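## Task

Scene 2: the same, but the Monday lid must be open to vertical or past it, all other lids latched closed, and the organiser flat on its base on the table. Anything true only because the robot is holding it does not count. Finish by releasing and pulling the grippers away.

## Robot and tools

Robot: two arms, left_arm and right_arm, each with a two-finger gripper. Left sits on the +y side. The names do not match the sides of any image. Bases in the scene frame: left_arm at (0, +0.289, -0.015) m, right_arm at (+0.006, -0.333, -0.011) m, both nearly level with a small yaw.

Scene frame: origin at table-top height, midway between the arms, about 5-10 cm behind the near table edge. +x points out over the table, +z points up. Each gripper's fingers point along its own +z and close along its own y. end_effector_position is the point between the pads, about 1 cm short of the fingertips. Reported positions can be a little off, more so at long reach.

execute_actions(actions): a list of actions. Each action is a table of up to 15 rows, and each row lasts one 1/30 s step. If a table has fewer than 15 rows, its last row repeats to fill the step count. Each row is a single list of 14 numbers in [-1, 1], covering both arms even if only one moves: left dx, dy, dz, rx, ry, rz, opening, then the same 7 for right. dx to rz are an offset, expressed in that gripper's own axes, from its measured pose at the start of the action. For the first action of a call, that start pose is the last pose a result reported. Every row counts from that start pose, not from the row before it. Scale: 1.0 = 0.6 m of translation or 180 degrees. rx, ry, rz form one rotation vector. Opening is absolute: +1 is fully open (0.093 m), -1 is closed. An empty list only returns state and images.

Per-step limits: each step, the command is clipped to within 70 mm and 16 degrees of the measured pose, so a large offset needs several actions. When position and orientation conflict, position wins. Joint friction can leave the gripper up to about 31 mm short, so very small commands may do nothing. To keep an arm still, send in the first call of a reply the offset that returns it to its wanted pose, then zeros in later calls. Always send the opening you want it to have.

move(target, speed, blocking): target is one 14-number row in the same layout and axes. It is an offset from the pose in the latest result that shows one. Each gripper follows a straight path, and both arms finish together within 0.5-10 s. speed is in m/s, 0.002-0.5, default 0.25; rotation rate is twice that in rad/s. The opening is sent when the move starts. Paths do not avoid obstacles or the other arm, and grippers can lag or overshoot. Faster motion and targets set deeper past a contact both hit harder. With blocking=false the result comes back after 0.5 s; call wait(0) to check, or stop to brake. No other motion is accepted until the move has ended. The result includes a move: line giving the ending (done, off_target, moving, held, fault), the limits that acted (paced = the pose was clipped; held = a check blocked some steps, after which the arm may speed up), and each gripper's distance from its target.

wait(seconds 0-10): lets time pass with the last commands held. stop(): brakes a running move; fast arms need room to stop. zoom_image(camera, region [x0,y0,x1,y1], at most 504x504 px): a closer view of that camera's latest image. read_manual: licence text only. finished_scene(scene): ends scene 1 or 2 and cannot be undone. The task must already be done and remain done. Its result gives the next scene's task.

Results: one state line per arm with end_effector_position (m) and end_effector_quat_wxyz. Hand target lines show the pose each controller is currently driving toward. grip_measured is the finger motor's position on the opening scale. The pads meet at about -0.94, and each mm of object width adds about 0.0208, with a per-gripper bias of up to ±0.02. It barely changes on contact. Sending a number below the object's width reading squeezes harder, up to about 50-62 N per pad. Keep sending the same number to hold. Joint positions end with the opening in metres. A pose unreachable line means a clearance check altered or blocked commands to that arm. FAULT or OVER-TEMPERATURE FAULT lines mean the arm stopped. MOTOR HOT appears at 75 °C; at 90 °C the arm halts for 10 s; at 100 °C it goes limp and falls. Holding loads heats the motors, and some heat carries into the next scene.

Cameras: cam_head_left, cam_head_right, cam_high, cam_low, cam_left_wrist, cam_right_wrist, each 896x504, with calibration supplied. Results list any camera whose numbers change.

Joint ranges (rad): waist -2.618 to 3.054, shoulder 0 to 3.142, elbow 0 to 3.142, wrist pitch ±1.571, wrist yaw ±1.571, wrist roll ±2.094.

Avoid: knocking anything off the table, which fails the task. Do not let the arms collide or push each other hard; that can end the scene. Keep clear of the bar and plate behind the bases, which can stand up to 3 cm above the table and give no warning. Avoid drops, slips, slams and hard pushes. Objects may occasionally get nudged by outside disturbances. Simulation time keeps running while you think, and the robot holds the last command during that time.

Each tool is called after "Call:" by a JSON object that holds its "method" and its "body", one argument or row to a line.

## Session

Call:
{"method": "execute_actions", "body": {
  "actions": []
}}

Scene clock: 0.00 s.
left_arm: end_effector_position=(+0.4111, +0.3721, +0.3336) grip_measured=+1.000 end_effector_quat_wxyz=(+0.506, +0.670, +0.513, +0.178) | right_arm: end_effector_position=(+0.1291, -0.0215, +0.2058) grip_measured=+0.999 end_effector_quat_wxyz=(-0.061, +0.995, +0.052, +0.056)
Joint positions: left_arm=[ 0.623  1.728  1.842 -0.969  0.953  1.967  0.093] | right_arm=[ 1.332  1.772  1.82  -1.503  0.09  -1.996  0.093]
Joint velocities: left_arm=[-0.007 -0.012 -0.002 -0.022  0.007 -0.022  0.   ] | right_arm=[-0.002 -0.002 -0.002  0.066 -0.051 -0.007  0.   ]
Motor temperatures (°C, as the motors report them): left_arm=[22 41 30 23 24 24] | right_arm=[24 45 34 27 23 22]
Hand target (left_arm): +0.411, +0.372, +0.334; +0.506, +0.670, +0.513, +0.178
Hand target (right_arm): +0.129, -0.022, +0.206; -0.061, +0.995, +0.052, +0.056
camera_calibration (this result's frames):
cam_left_wrist: T_world_to_cam=[[-0.514474, -0.0384025, -0.856646, 0.506948], [0.0369012, 0.99708, -0.0668597, -0.325413], [0.856712, -0.0660088, -0.511554, -0.0783045], [0, 0, 0, 1]] pos_world=[0.339904, 0.338762, 0.372461]
cam_right_wrist: T_world_to_cam=[[-0.110576, 0.988457, 0.10356, 0.0168008], [0.844641, 0.0385471, 0.533944, -0.176152], [0.523789, 0.146513, -0.839154, 0.184384], [0, 0, 0, 1]] pos_world=[0.0540652, -0.0368312, 0.247042]

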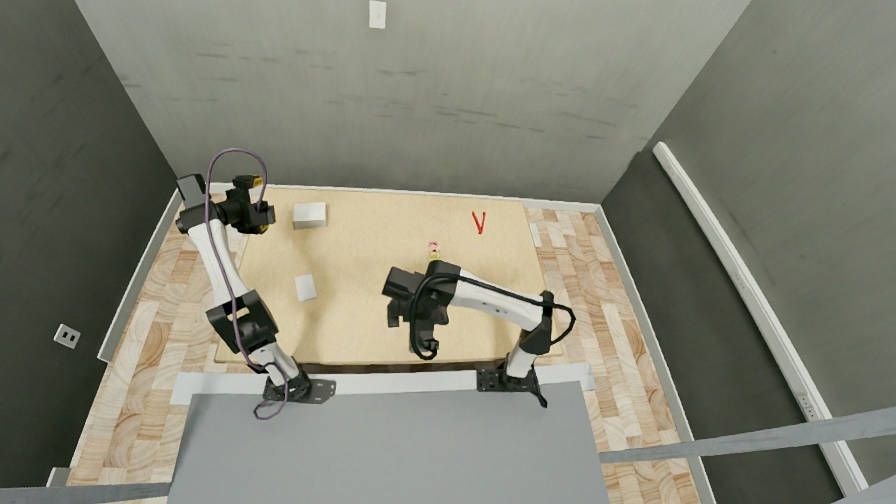

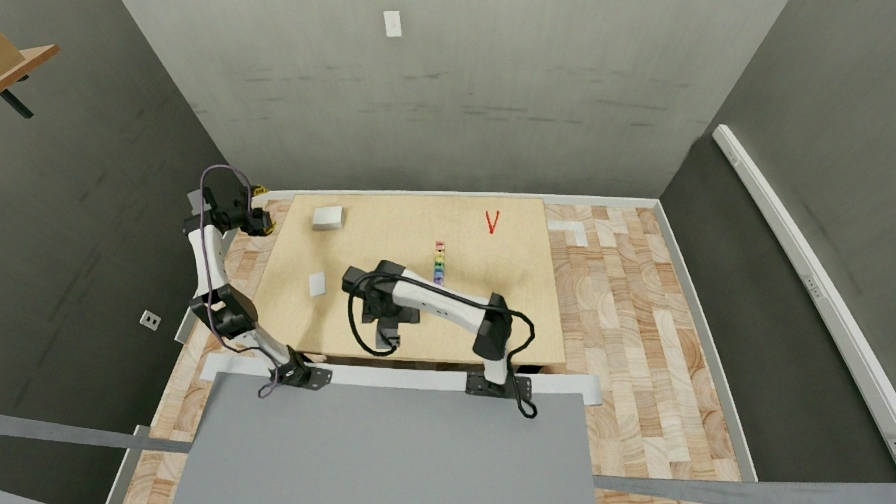

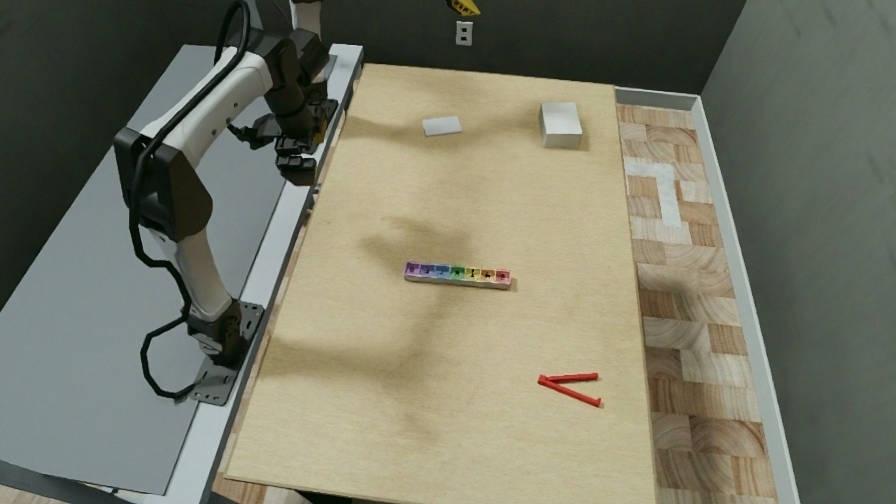

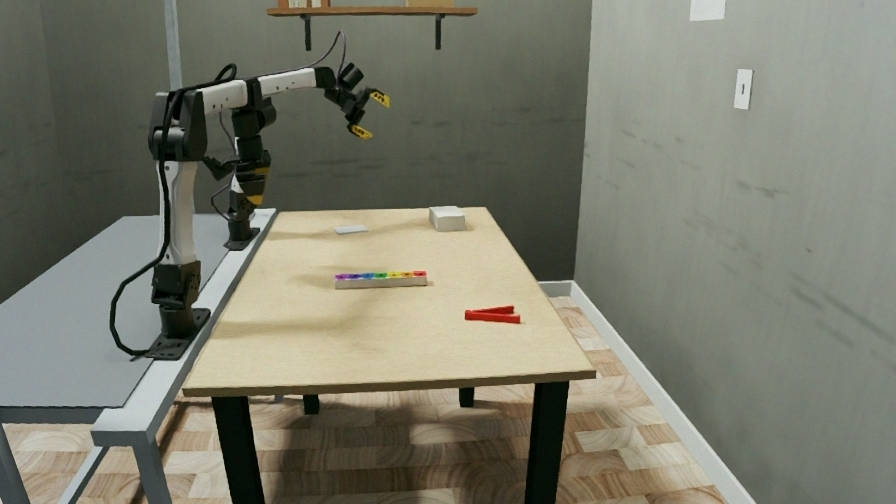

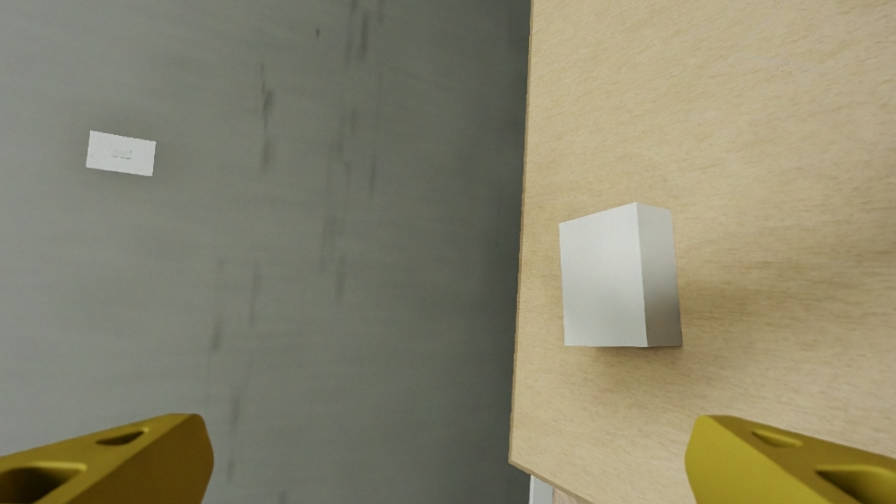

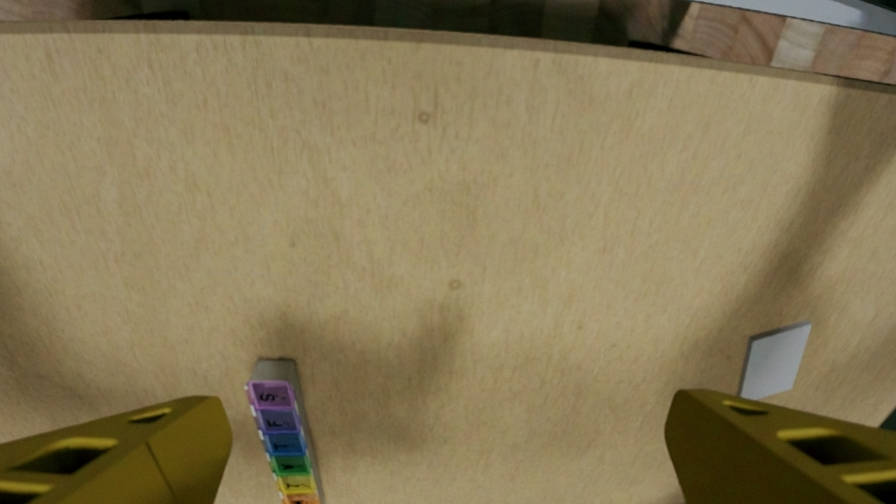

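Call:
{"method": "zoom_image", "body": {
  "camera": "cam_high",
  "region": [390, 240, 530, 310]
}}

Call:
{"method": "zoom_image", "body": {
  "camera": "cam_low",
  "region": [320, 250, 440, 310]
}}

Call:
{"method": "zoom_image", "body": {
  "camera": "cam_head_right",
  "region": [400, 225, 480, 305]
}}

Call:
{"method": "zoom_image", "body": {
  "camera": "cam_right_wrist",
  "region": [200, 340, 364, 504]
}}

Region (390, 240, 530, 310) of cam_high's 896x504 image, scaled by 3.600, with more detail than that image has.

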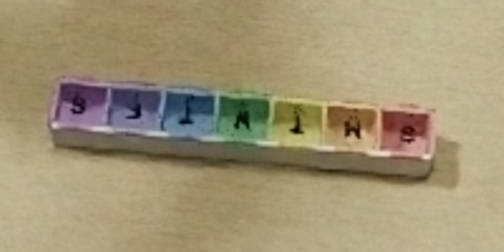

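Region (320, 250, 440, 310) of cam_low's 896x504 image, scaled by 4.200, with more detail than that image has.

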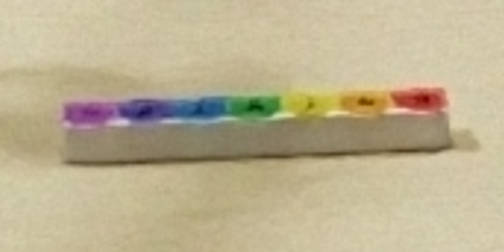

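Region (400, 225, 480, 305) of cam_head_right's 896x504 image, scaled by 6.300, with more detail than that image has.

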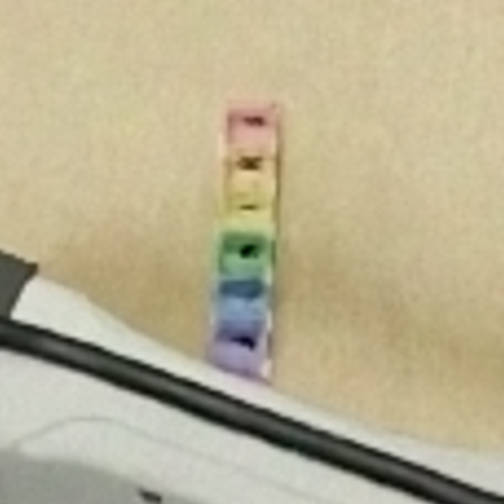

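Region (200, 340, 364, 504) of cam_right_wrist's 896x504 image, scaled by 3.073, with more detail than that image has.

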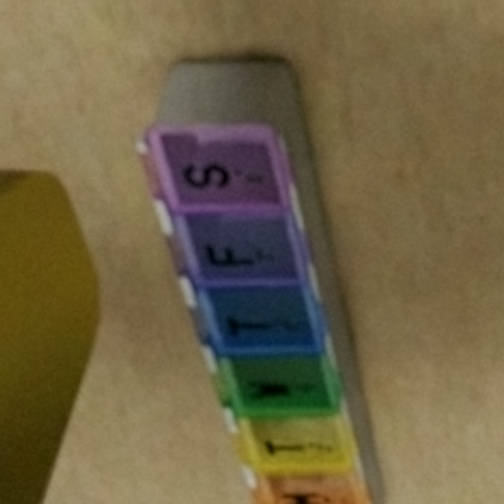

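Call:
{"method": "move", "body": {
  "target": [-0.3645, -0.4307, 0.2060, -0.0832, 0.4909, -0.7749, 0.3, 0.3067, 0.2177, 0.2320, 0.1954, 0.0621, 0.9447, 0.5],
  "speed": 0.5
}}

Scene clock: 123.77 s.
left_arm: end_effector_position=(+0.2856, +0.1140, +0.1267) grip_measured=+0.302 end_effector_quat_wxyz=(-0.004, -0.483, +0.876, -0.012) | right_arm: end_effector_position=(+0.3293, -0.1272, +0.0695) grip_measured=+0.502 end_effector_quat_wxyz=(+0.250, -0.097, +0.963, -0.009)
Joint positions: left_arm=[-0.418  1.821  1.617 -1.369  0.057 -1.512  0.06 ] | right_arm=[ 0.798  1.693  1.107 -0.587  0.344  0.441  0.069]
Joint velocities: left_arm=[-0.002  0.002 -0.007  0.007 -0.022  0.022  0.001] | right_arm=[-0.007 -0.002  0.007  0.037  0.022  0.066  0.   ]
Motor temperatures (°C, as the motors report them): left_arm=[22 50 37 29 25 24] | right_arm=[24 52 39 27 23 22]
Hand target (left_arm): +0.286, +0.111, +0.122; -0.011, -0.486, +0.874, -0.006
Hand target (right_arm): +0.340, -0.121, +0.076; +0.266, -0.087, +0.960, -0.003
Off the commanded pose (left_arm): 0.008 m, 1 deg.
Off the commanded pose (right_arm): 0.017 m, 2 deg.
move: off_target (right_arm)
camera_calibration (this result's frames):
cam_left_wrist: T_world_to_cam=[[0.848479, -0.528671, 0.0242882, -0.189749], [-0.480491, -0.750291, 0.454084, 0.203741], [-0.221838, -0.396951, -0.890628, 0.300059], [0, 0, 0, 1]] pos_world=[0.325458, 0.171658, 0.179334]
cam_right_wrist: T_world_to_cam=[[0.190052, -0.9802, 0.0555793, -0.188612], [-0.979827, -0.192934, -0.0521057, 0.343686], [0.0617971, -0.0445553, -0.997094, 0.119491], [0, 0, 0, 1]] pos_world=[0.365215, -0.113245, 0.147534]

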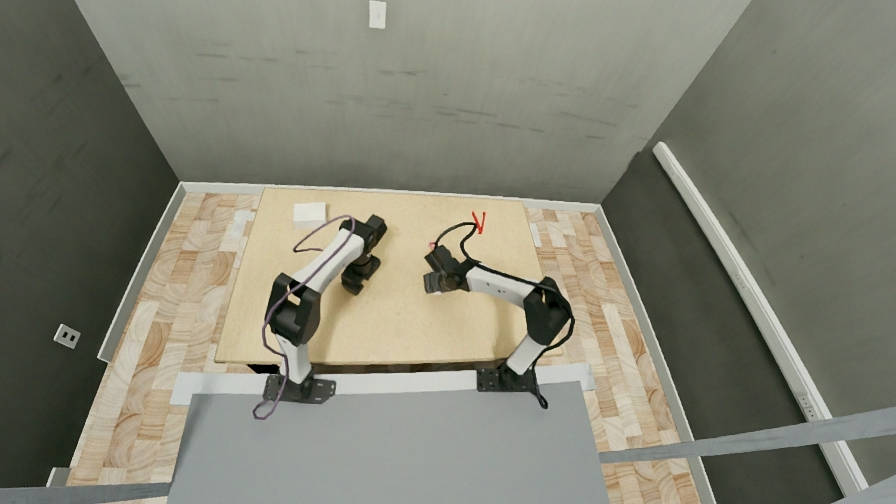

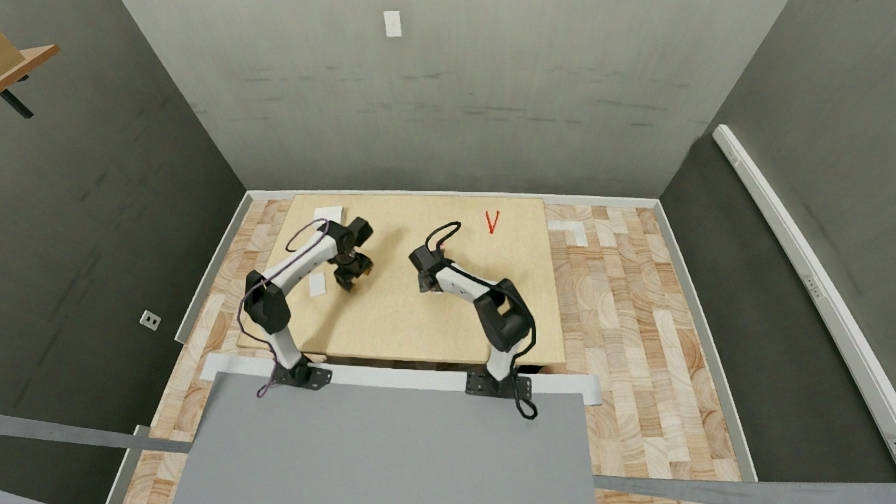

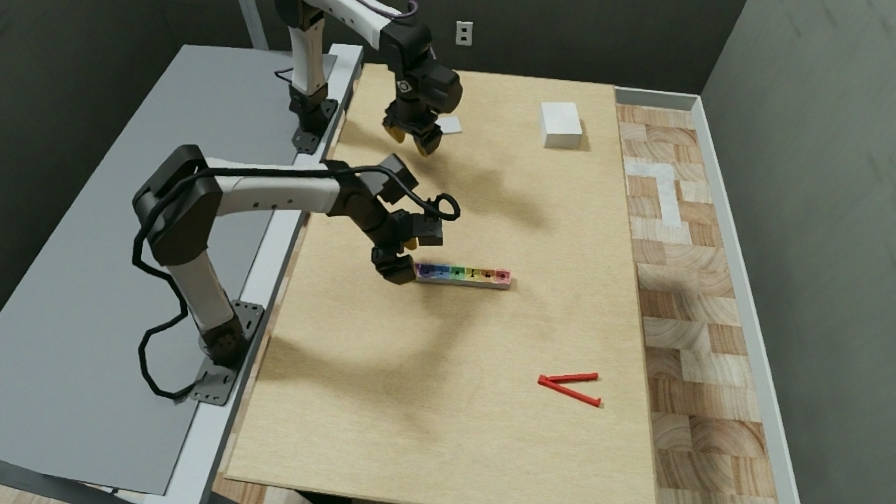

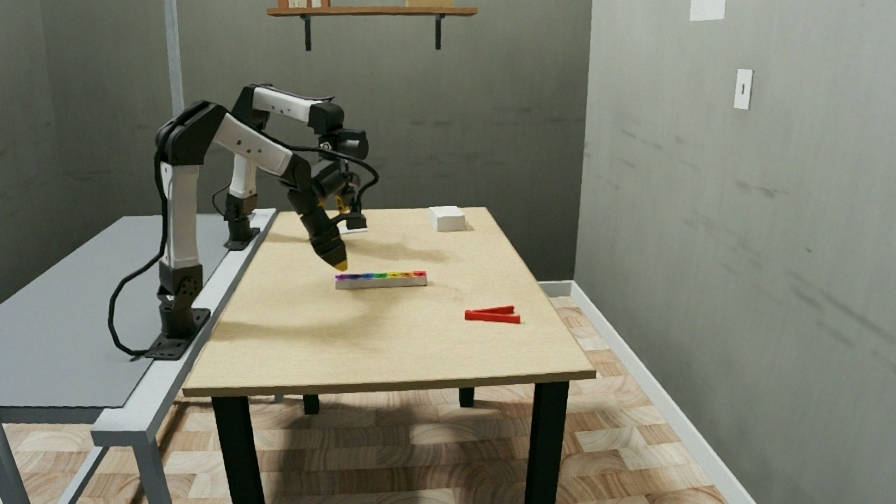

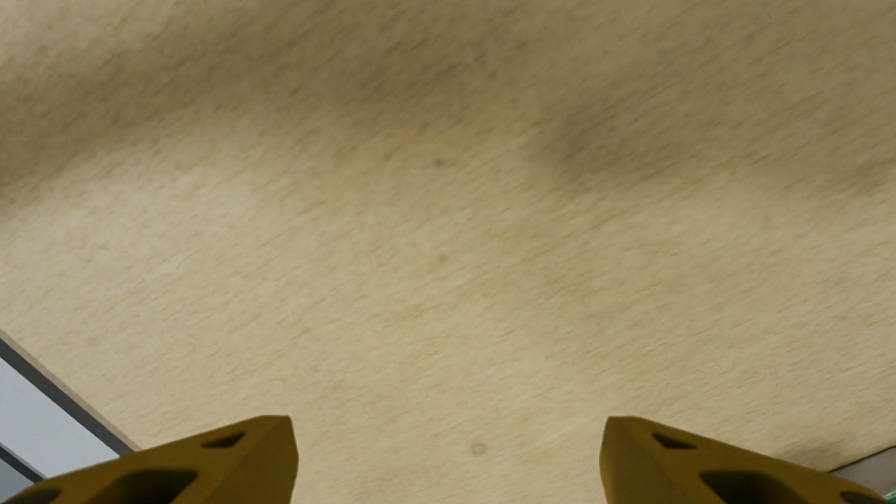

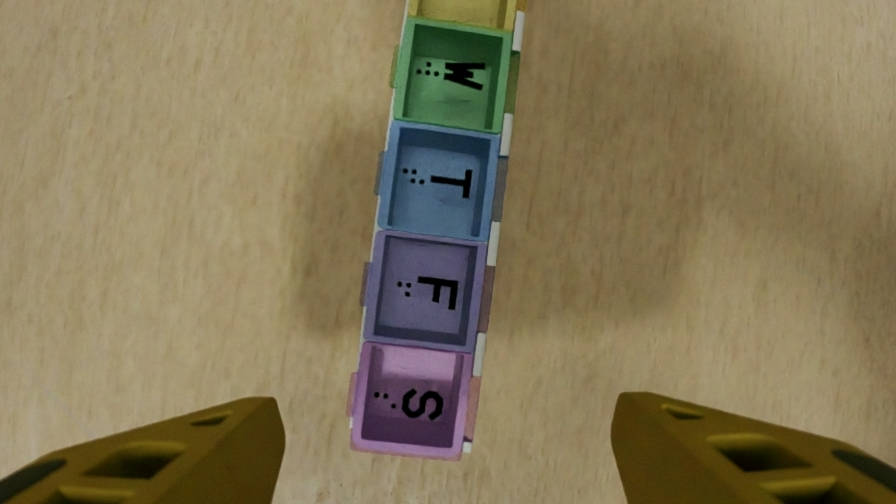

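Call:
{"method": "move", "body": {
  "target": [0, 0, 0, 0, 0, 0, 0.3, 0.0084, 0.0230, 0.0879, -0.002, -0.006, 0.046, 0.5],
  "speed": 0.08
}}

Scene clock: 139.67 s.
left_arm: end_effector_position=(+0.2855, +0.1137, +0.1267) grip_measured=+0.302 end_effector_quat_wxyz=(-0.005, -0.484, +0.875, -0.012) | right_arm: end_effector_position=(+0.3486, -0.1108, +0.0287) grip_measured=+0.502 end_effector_quat_wxyz=(+0.262, -0.032, +0.964, +0.015)
Joint positions: left_arm=[-0.418  1.821  1.617 -1.369  0.059 -1.515  0.06 ] | right_arm=[ 0.792  1.828  1.078 -0.39   0.345  0.563  0.069]
Joint velocities: left_arm=[ 0.007 -0.012 -0.002 -0.066  0.022 -0.007 -0.001] | right_arm=[-0.007  0.002 -0.007  0.051 -0.037  0.081 -0.001]
Motor temperatures (°C, as the motors report them): left_arm=[22 49 37 27 24 24] | right_arm=[24 51 41 28 23 22]
Hand target (left_arm): +0.286, +0.114, +0.127; -0.004, -0.483, +0.876, -0.012
Hand target (right_arm): +0.347, -0.113, +0.020; +0.258, -0.028, +0.966, +0.012
Off the commanded pose (left_arm): 0.000 m, 0 deg.
Off the commanded pose (right_arm): 0.009 m, 1 deg.
move: done
camera_calibration (this result's frames):
cam_left_wrist: T_world_to_cam=[[0.849894, -0.526392, 0.0243157, -0.19043], [-0.478139, -0.750947, 0.45548, 0.202736], [-0.221501, -0.398736, -0.889914, 0.299963], [0, 0, 0, 1]] pos_world=[0.325223, 0.17161, 0.179229]
cam_right_wrist: T_world_to_cam=[[0.0772174, -0.996766, -0.0222335, -0.134186], [-0.993728, -0.0751345, -0.0828254, 0.382467], [0.0808871, 0.0284896, -0.996316, 0.0797421], [0, 0, 0, 1]] pos_world=[0.383979, -0.107287, 0.108143]

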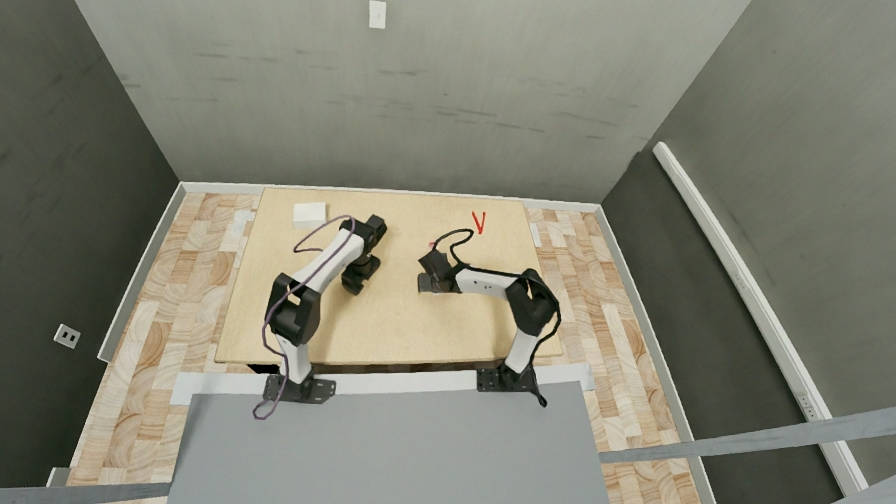

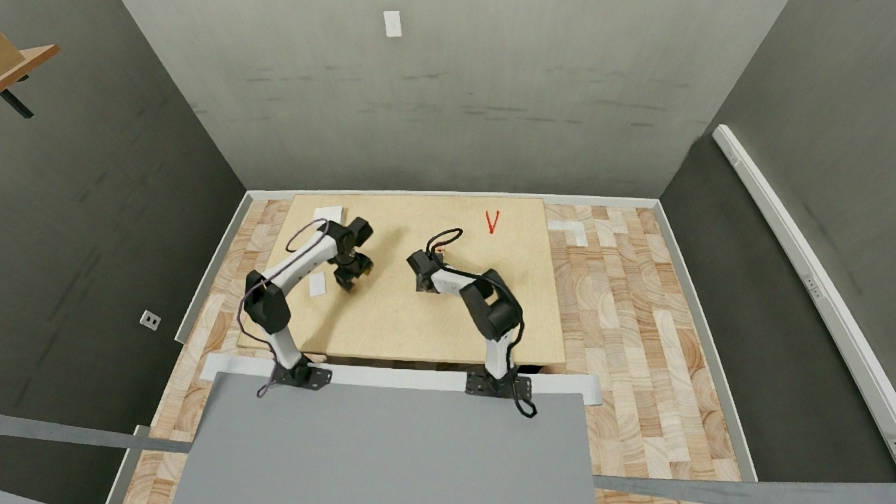

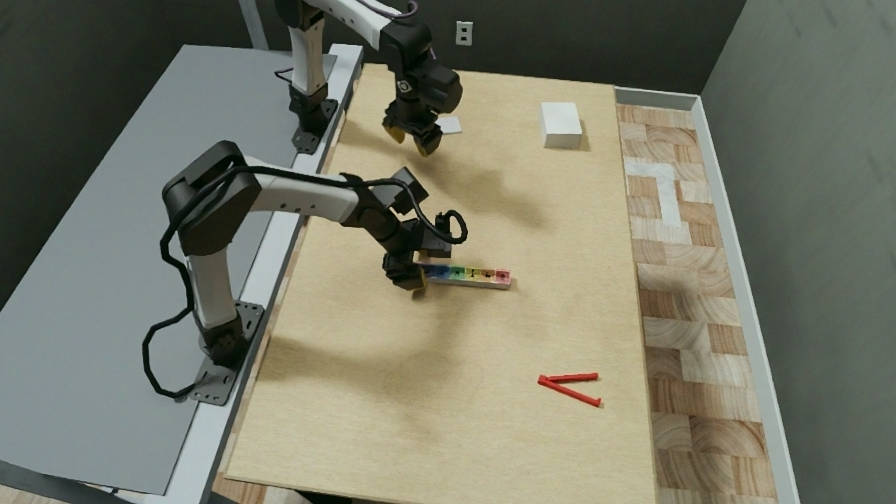

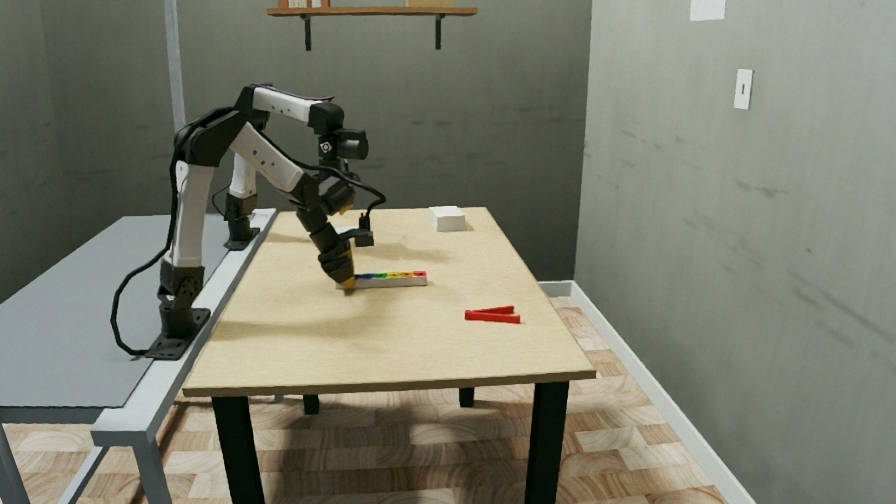

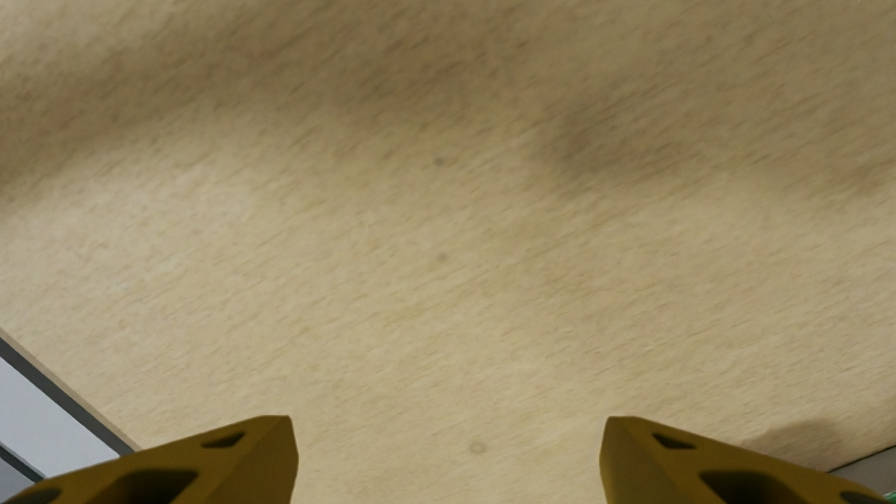

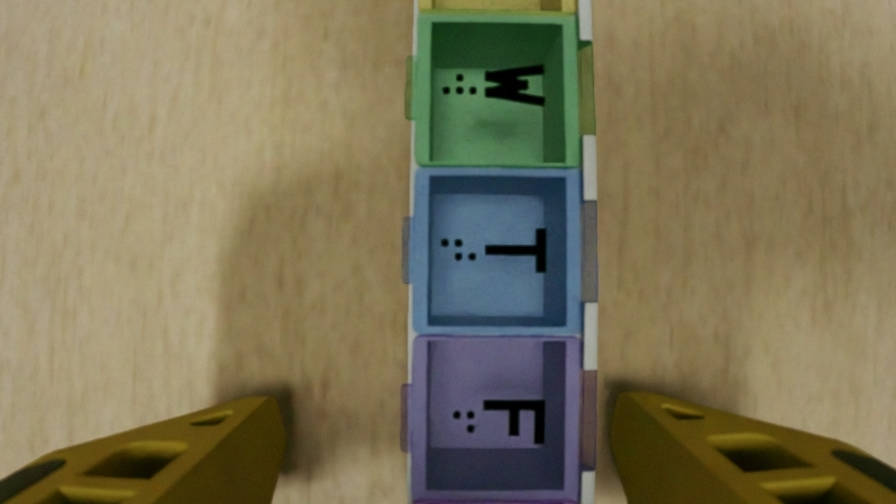

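Call:
{"method": "execute_actions", "body": {
  "actions": [
    [[0,0,0,0,0,0,0.3,0,0,0,0,0,0,0.45],[0,0,0,0,0,0,0.3,0,0,0,0,0,0,0.40],[0,0,0,0,0,0,0.3,0,0,0,0,0,0,0.35],[0,0,0,0,0,0,0.3,0,0,0,0,0,0,0.30],[0,0,0,0,0,0,0.3,0,0,0,0,0,0,0.26],[0,0,0,0,0,0,0.3,0,0,0,0,0,0,0.22],[0,0,0,0,0,0,0.3,0,0,0,0,0,0,0.18],[0,0,0,0,0,0,0.3,0,0,0,0,0,0,0.14],[0,0,0,0,0,0,0.3,0,0,0,0,0,0,0.10],[0,0,0,0,0,0,0.3,0,0,0,0,0,0,0.06],[0,0,0,0,0,0,0.3,0,0,0,0,0,0,0.02],[0,0,0,0,0,0,0.3,0,0,0,0,0,0,-0.02],[0,0,0,0,0,0,0.3,0,0,0,0,0,0,-0.05],[0,0,0,0,0,0,0.3,0,0,0,0,0,0,-0.08],[0,0,0,0,0,0,0.3,0,0,0,0,0,0,-0.11]],
    [[0,0,0,0,0,0,0.3,0,0,0,0,0,0,-0.13],[0,0,0,0,0,0,0.3,0,0,0,0,0,0,-0.15],[0,0,0,0,0,0,0.3,0,0,0,0,0,0,-0.17],[0,0,0,0,0,0,0.3,0,0,0,0,0,0,-0.19],[0,0,0,0,0,0,0.3,0,0,0,0,0,0,-0.21],[0,0,0,0,0,0,0.3,0,0,0,0,0,0,-0.23],[0,0,0,0,0,0,0.3,0,0,0,0,0,0,-0.25],[0,0,0,0,0,0,0.3,0,0,0,0,0,0,-0.27],[0,0,0,0,0,0,0.3,0,0,0,0,0,0,-0.29],[0,0,0,0,0,0,0.3,0,0,0,0,0,0,-0.31],[0,0,0,0,0,0,0.3,0,0,0,0,0,0,-0.33],[0,0,0,0,0,0,0.3,0,0,0,0,0,0,-0.35],[0,0,0,0,0,0,0.3,0,0,0,0,0,0,-0.37],[0,0,0,0,0,0,0.3,0,0,0,0,0,0,-0.39],[0,0,0,0,0,0,0.3,0,0,0,0,0,0,-0.40]],
    [[0,0,0,0,0,0,0.3,-0.002,0,-0.0035,0,0,0,-0.40],[0,0,0,0,0,0,0.3,-0.004,0,-0.007,0,0,0,-0.40],[0,0,0,0,0,0,0.3,-0.006,0,-0.0105,0,0,0,-0.40],[0,0,0,0,0,0,0.3,-0.008,0,-0.014,0,0,0,-0.40],[0,0,0,0,0,0,0.3,-0.010,0,-0.0175,0,0,0,-0.40],[0,0,0,0,0,0,0.3,-0.012,0,-0.021,0,0,0,-0.40],[0,0,0,0,0,0,0.3,-0.014,0,-0.0245,0,0,0,-0.40],[0,0,0,0,0,0,0.3,-0.016,0,-0.028,0,0,0,-0.40],[0,0,0,0,0,0,0.3,-0.018,0,-0.0315,0,0,0,-0.40],[0,0,0,0,0,0,0.3,-0.020,0,-0.035,0,0,0,-0.40],[0,0,0,0,0,0,0.3,-0.022,0,-0.038,0,0,0,-0.40],[0,0,0,0,0,0,0.3,-0.0235,0,-0.0405,0,0,0,-0.40],[0,0,0,0,0,0,0.3,-0.025,0,-0.043,0,0,0,-0.40]]
  ]
}}

Scene clock: 167.50 s.
left_arm: end_effector_position=(+0.2855, +0.1137, +0.1267) grip_measured=+0.302 end_effector_quat_wxyz=(-0.005, -0.484, +0.875, -0.012) | right_arm: end_effector_position=(+0.3472, -0.1132, +0.0465) grip_measured=-0.382 end_effector_quat_wxyz=(+0.258, -0.033, +0.966, +0.012)
Joint positions: left_arm=[-0.418  1.821  1.617 -1.369  0.059 -1.515  0.06 ] | right_arm=[ 0.792  1.795  1.12  -0.476  0.345  0.564  0.027]
Joint velocities: left_arm=[ 0.002 -0.002  0.022 -0.022 -0.037 -0.037  0.001] | right_arm=[ 0.012 -0.09   0.115 -0.139  0.007  0.022 -0.001]
Motor temperatures (°C, as the motors report them): left_arm=[22 51 37 26 24 24] | right_arm=[24 51 39 29 23 22]
Hand target (left_arm): +0.285, +0.114, +0.127; -0.005, -0.484, +0.875, -0.012
Hand target (right_arm): +0.349, -0.111, +0.059; +0.263, -0.032, +0.964, +0.016
Off the commanded pose (left_arm): 0.000 m, 0 deg.
Off the commanded pose (right_arm): 0.012 m, 1 deg.
camera_calibration (this result's frames):
cam_left_wrist: T_world_to_cam=[[0.849894, -0.526392, 0.0243157, -0.19043], [-0.478139, -0.750947, 0.45548, 0.202736], [-0.221501, -0.398736, -0.889914, 0.299963], [0, 0, 0, 1]] pos_world=[0.325223, 0.17161, 0.179229]
cam_right_wrist: T_world_to_cam=[[0.0768965, -0.996907, -0.016222, -0.13621], [-0.994373, -0.0754917, -0.0743177, 0.382125], [0.0728633, 0.0218455, -0.997103, 0.0997432], [0, 0, 0, 1]] pos_world=[0.383181, -0.109121, 0.125643]

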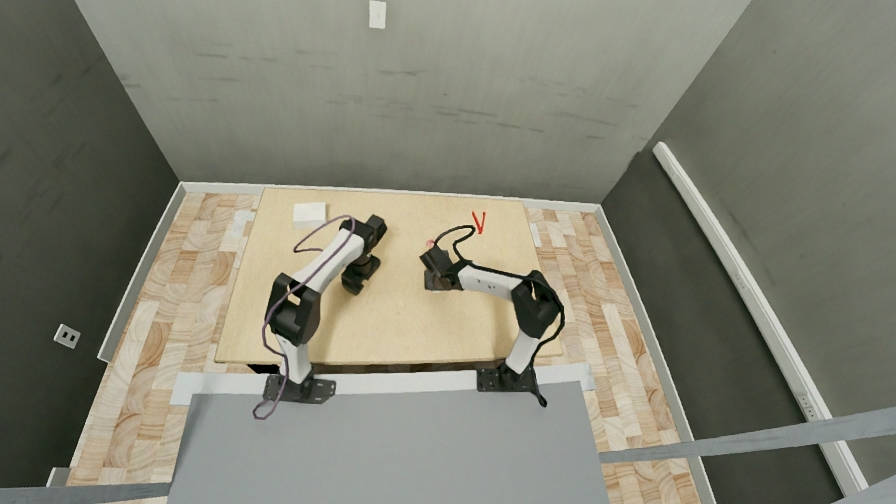

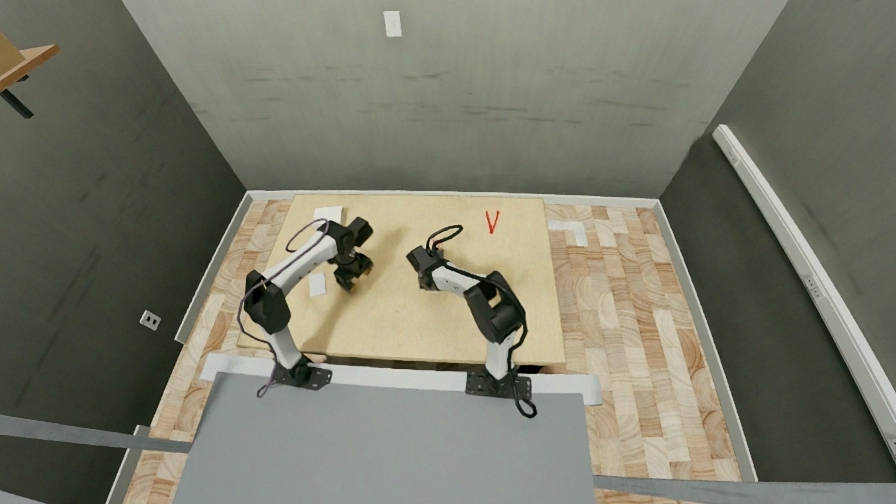

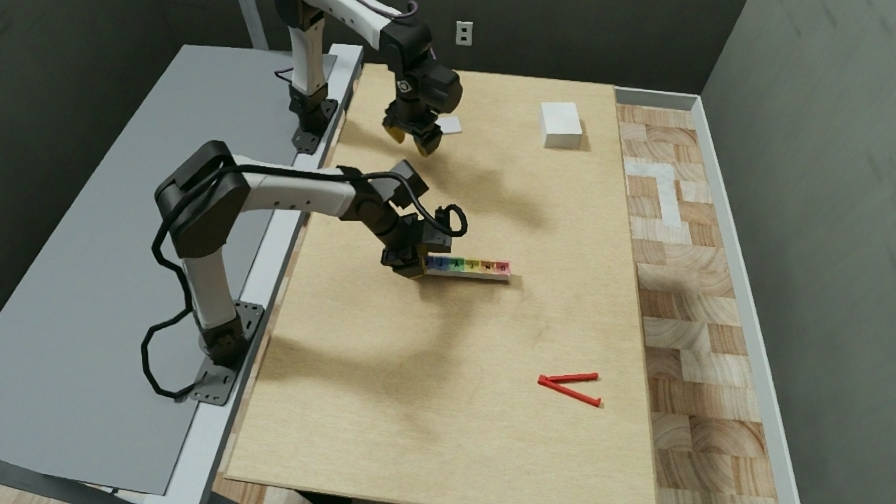

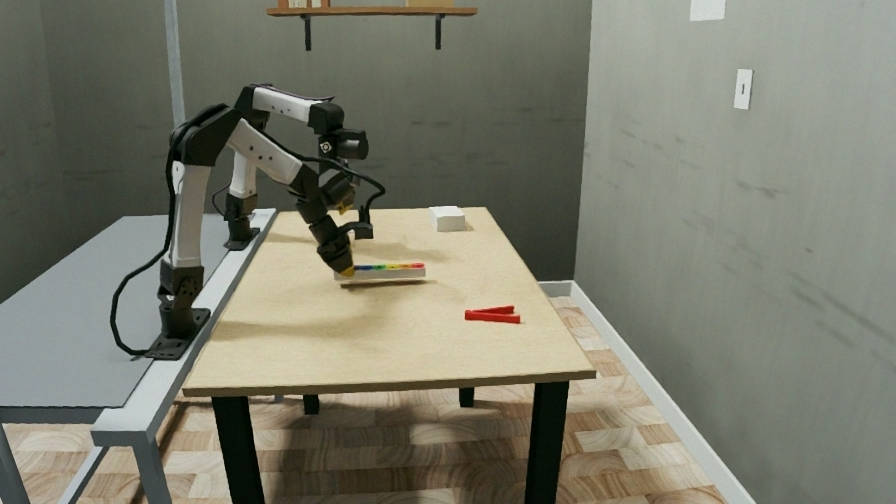

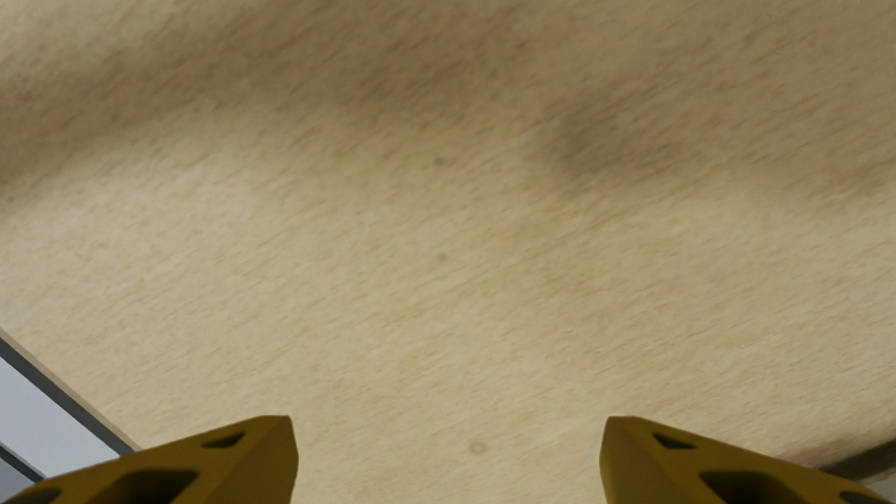

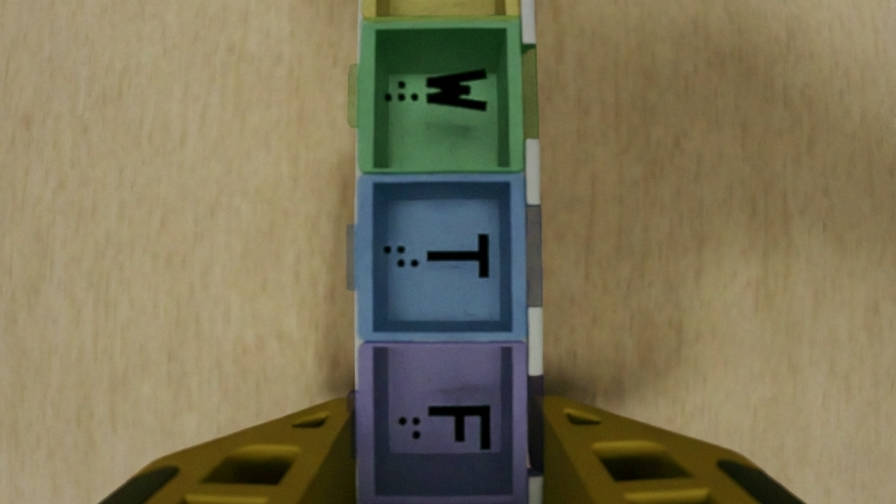

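Call:
{"method": "move", "body": {
  "target": [0, 0, 0, 0, 0, 0, 0.3, 0.1928, 0.2179, -0.0813, -0.1562, 0, -0.2651, -0.40],
  "speed": 0.3
}}

Scene clock: 178.33 s.
left_arm: end_effector_position=(+0.2855, +0.1137, +0.1267) grip_measured=+0.302 end_effector_quat_wxyz=(-0.005, -0.484, +0.875, -0.012) | right_arm: end_effector_position=(+0.2178, +0.0054, +0.0405) grip_measured=-0.382 end_effector_quat_wxyz=(+0.230, -0.466, +0.844, +0.132)
Joint positions: left_arm=[-0.418  1.821  1.617 -1.369  0.059 -1.515  0.06 ] | right_arm=[ 1.105  1.735  0.985 -0.317  0.037  0.003  0.027]
Joint velocities: left_arm=[-0.007 -0.012  0.002  0.037  0.051 -0.022 -0.   ] | right_arm=[-0.002 -0.002  0.012  0.022 -0.051  0.051  0.   ]
Motor temperatures (°C, as the motors report them): left_arm=[22 51 37 26 24 24] | right_arm=[24 52 40 29 23 22]
Hand target (left_arm): +0.285, +0.114, +0.127; -0.005, -0.484, +0.875, -0.012
Hand target (right_arm): +0.213, +0.011, +0.034; +0.227, -0.476, +0.838, +0.139
Off the commanded pose (left_arm): 0.000 m, 0 deg.
Off the commanded pose (right_arm): 0.010 m, 1 deg.
move: done
camera_calibration (this result's frames):
cam_left_wrist: T_world_to_cam=[[0.849894, -0.526392, 0.0243157, -0.19043], [-0.478139, -0.750947, 0.45548, 0.202736], [-0.221501, -0.398736, -0.889914, 0.299963], [0, 0, 0, 1]] pos_world=[0.325223, 0.17161, 0.179229]
cam_right_wrist: T_world_to_cam=[[0.851391, -0.524218, -0.0181059, -0.179292], [-0.523634, -0.847412, -0.0877449, 0.164099], [0.0306543, 0.0841861, -0.995978, 0.109383], [0, 0, 0, 1]] pos_world=[0.235223, 0.035863, 0.120096]

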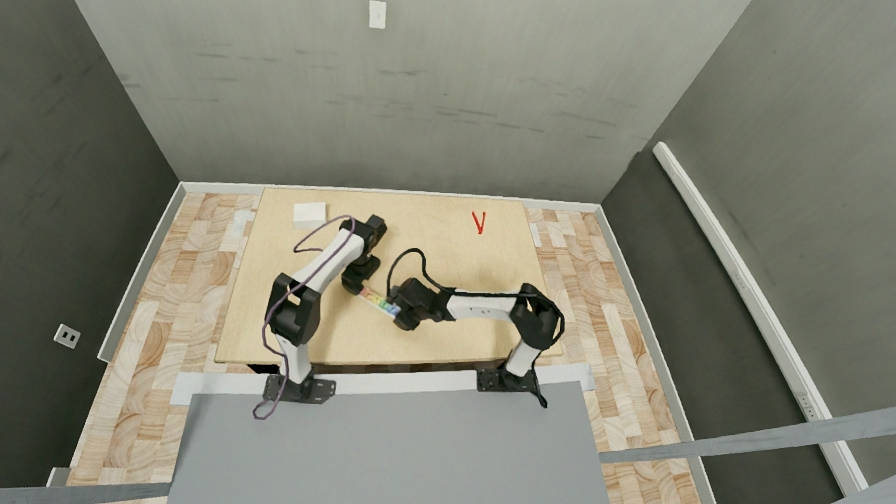

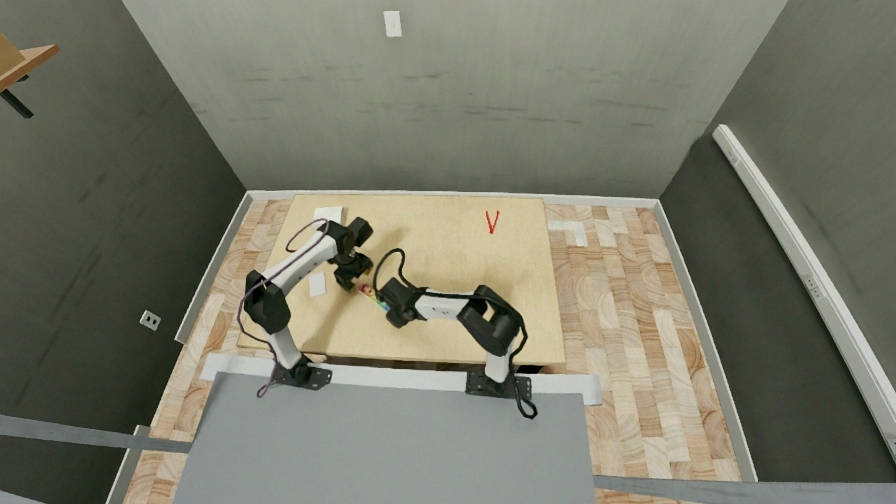

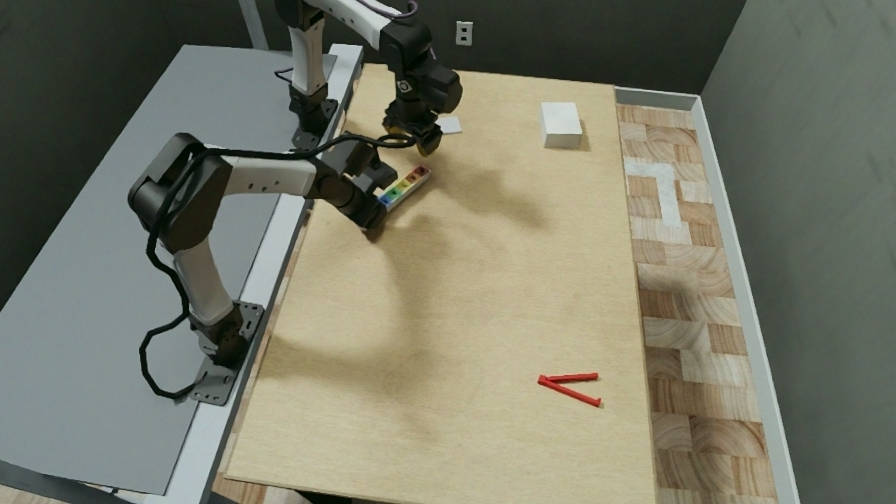

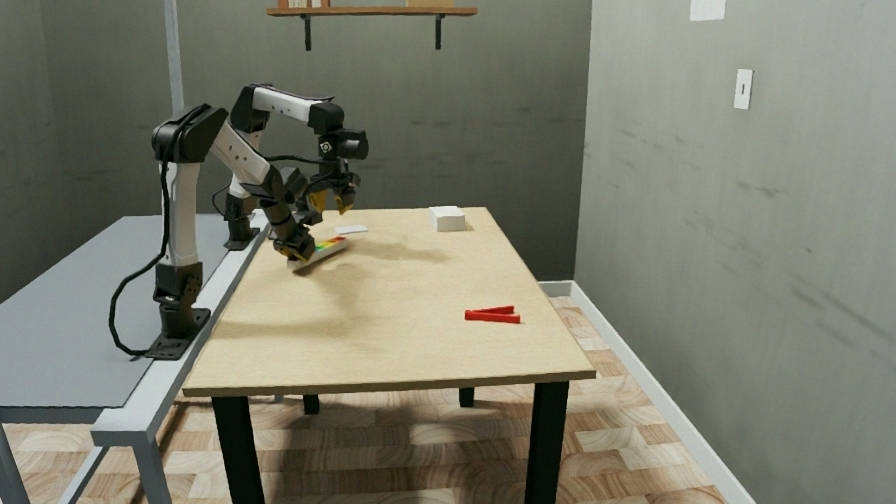

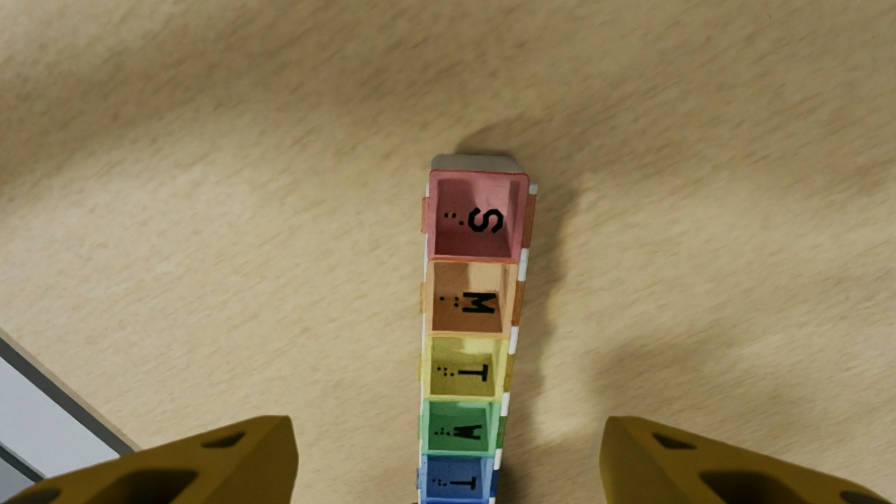

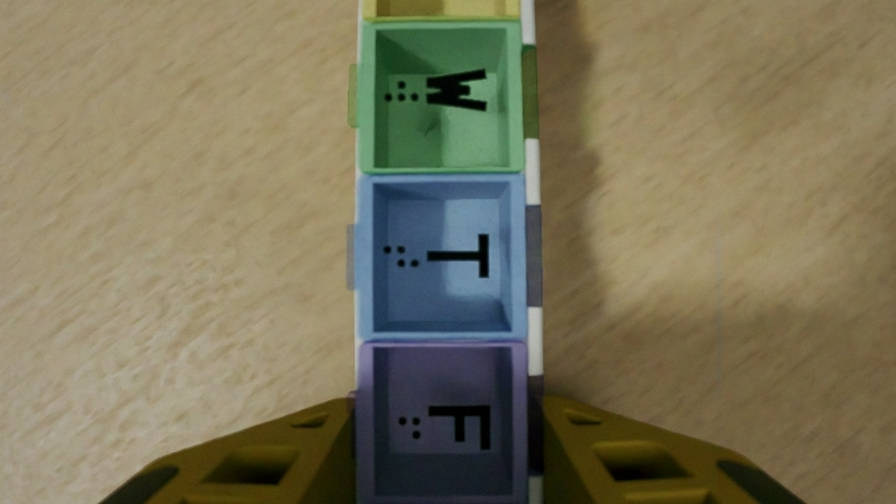

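Call:
{"method": "zoom_image", "body": {
  "camera": "cam_left_wrist",
  "region": [380, 140, 580, 420]
}}

Call:
{"method": "zoom_image", "body": {
  "camera": "cam_low",
  "region": [260, 200, 380, 290]
}}

Region (380, 140, 580, 420) of cam_left_wrist's 896x504 image, scaled by 1.800, with more detail than that image has; it fills the left 360 columns of this view, and the rest is white.

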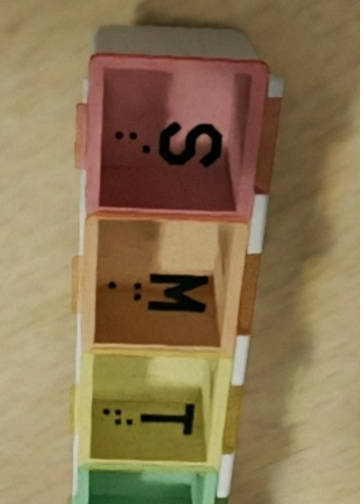

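Region (260, 200, 380, 290) of cam_low's 896x504 image, scaled by 4.200, with more detail than that image has; it fills the top 378 rows of this view, and the rest is white.

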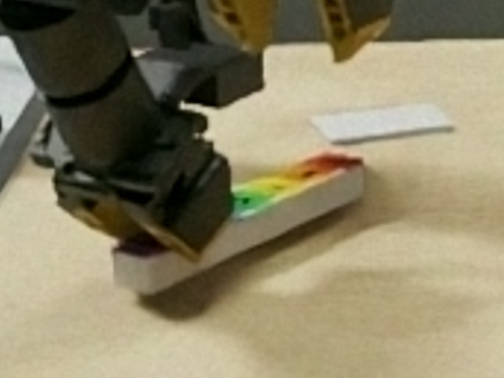

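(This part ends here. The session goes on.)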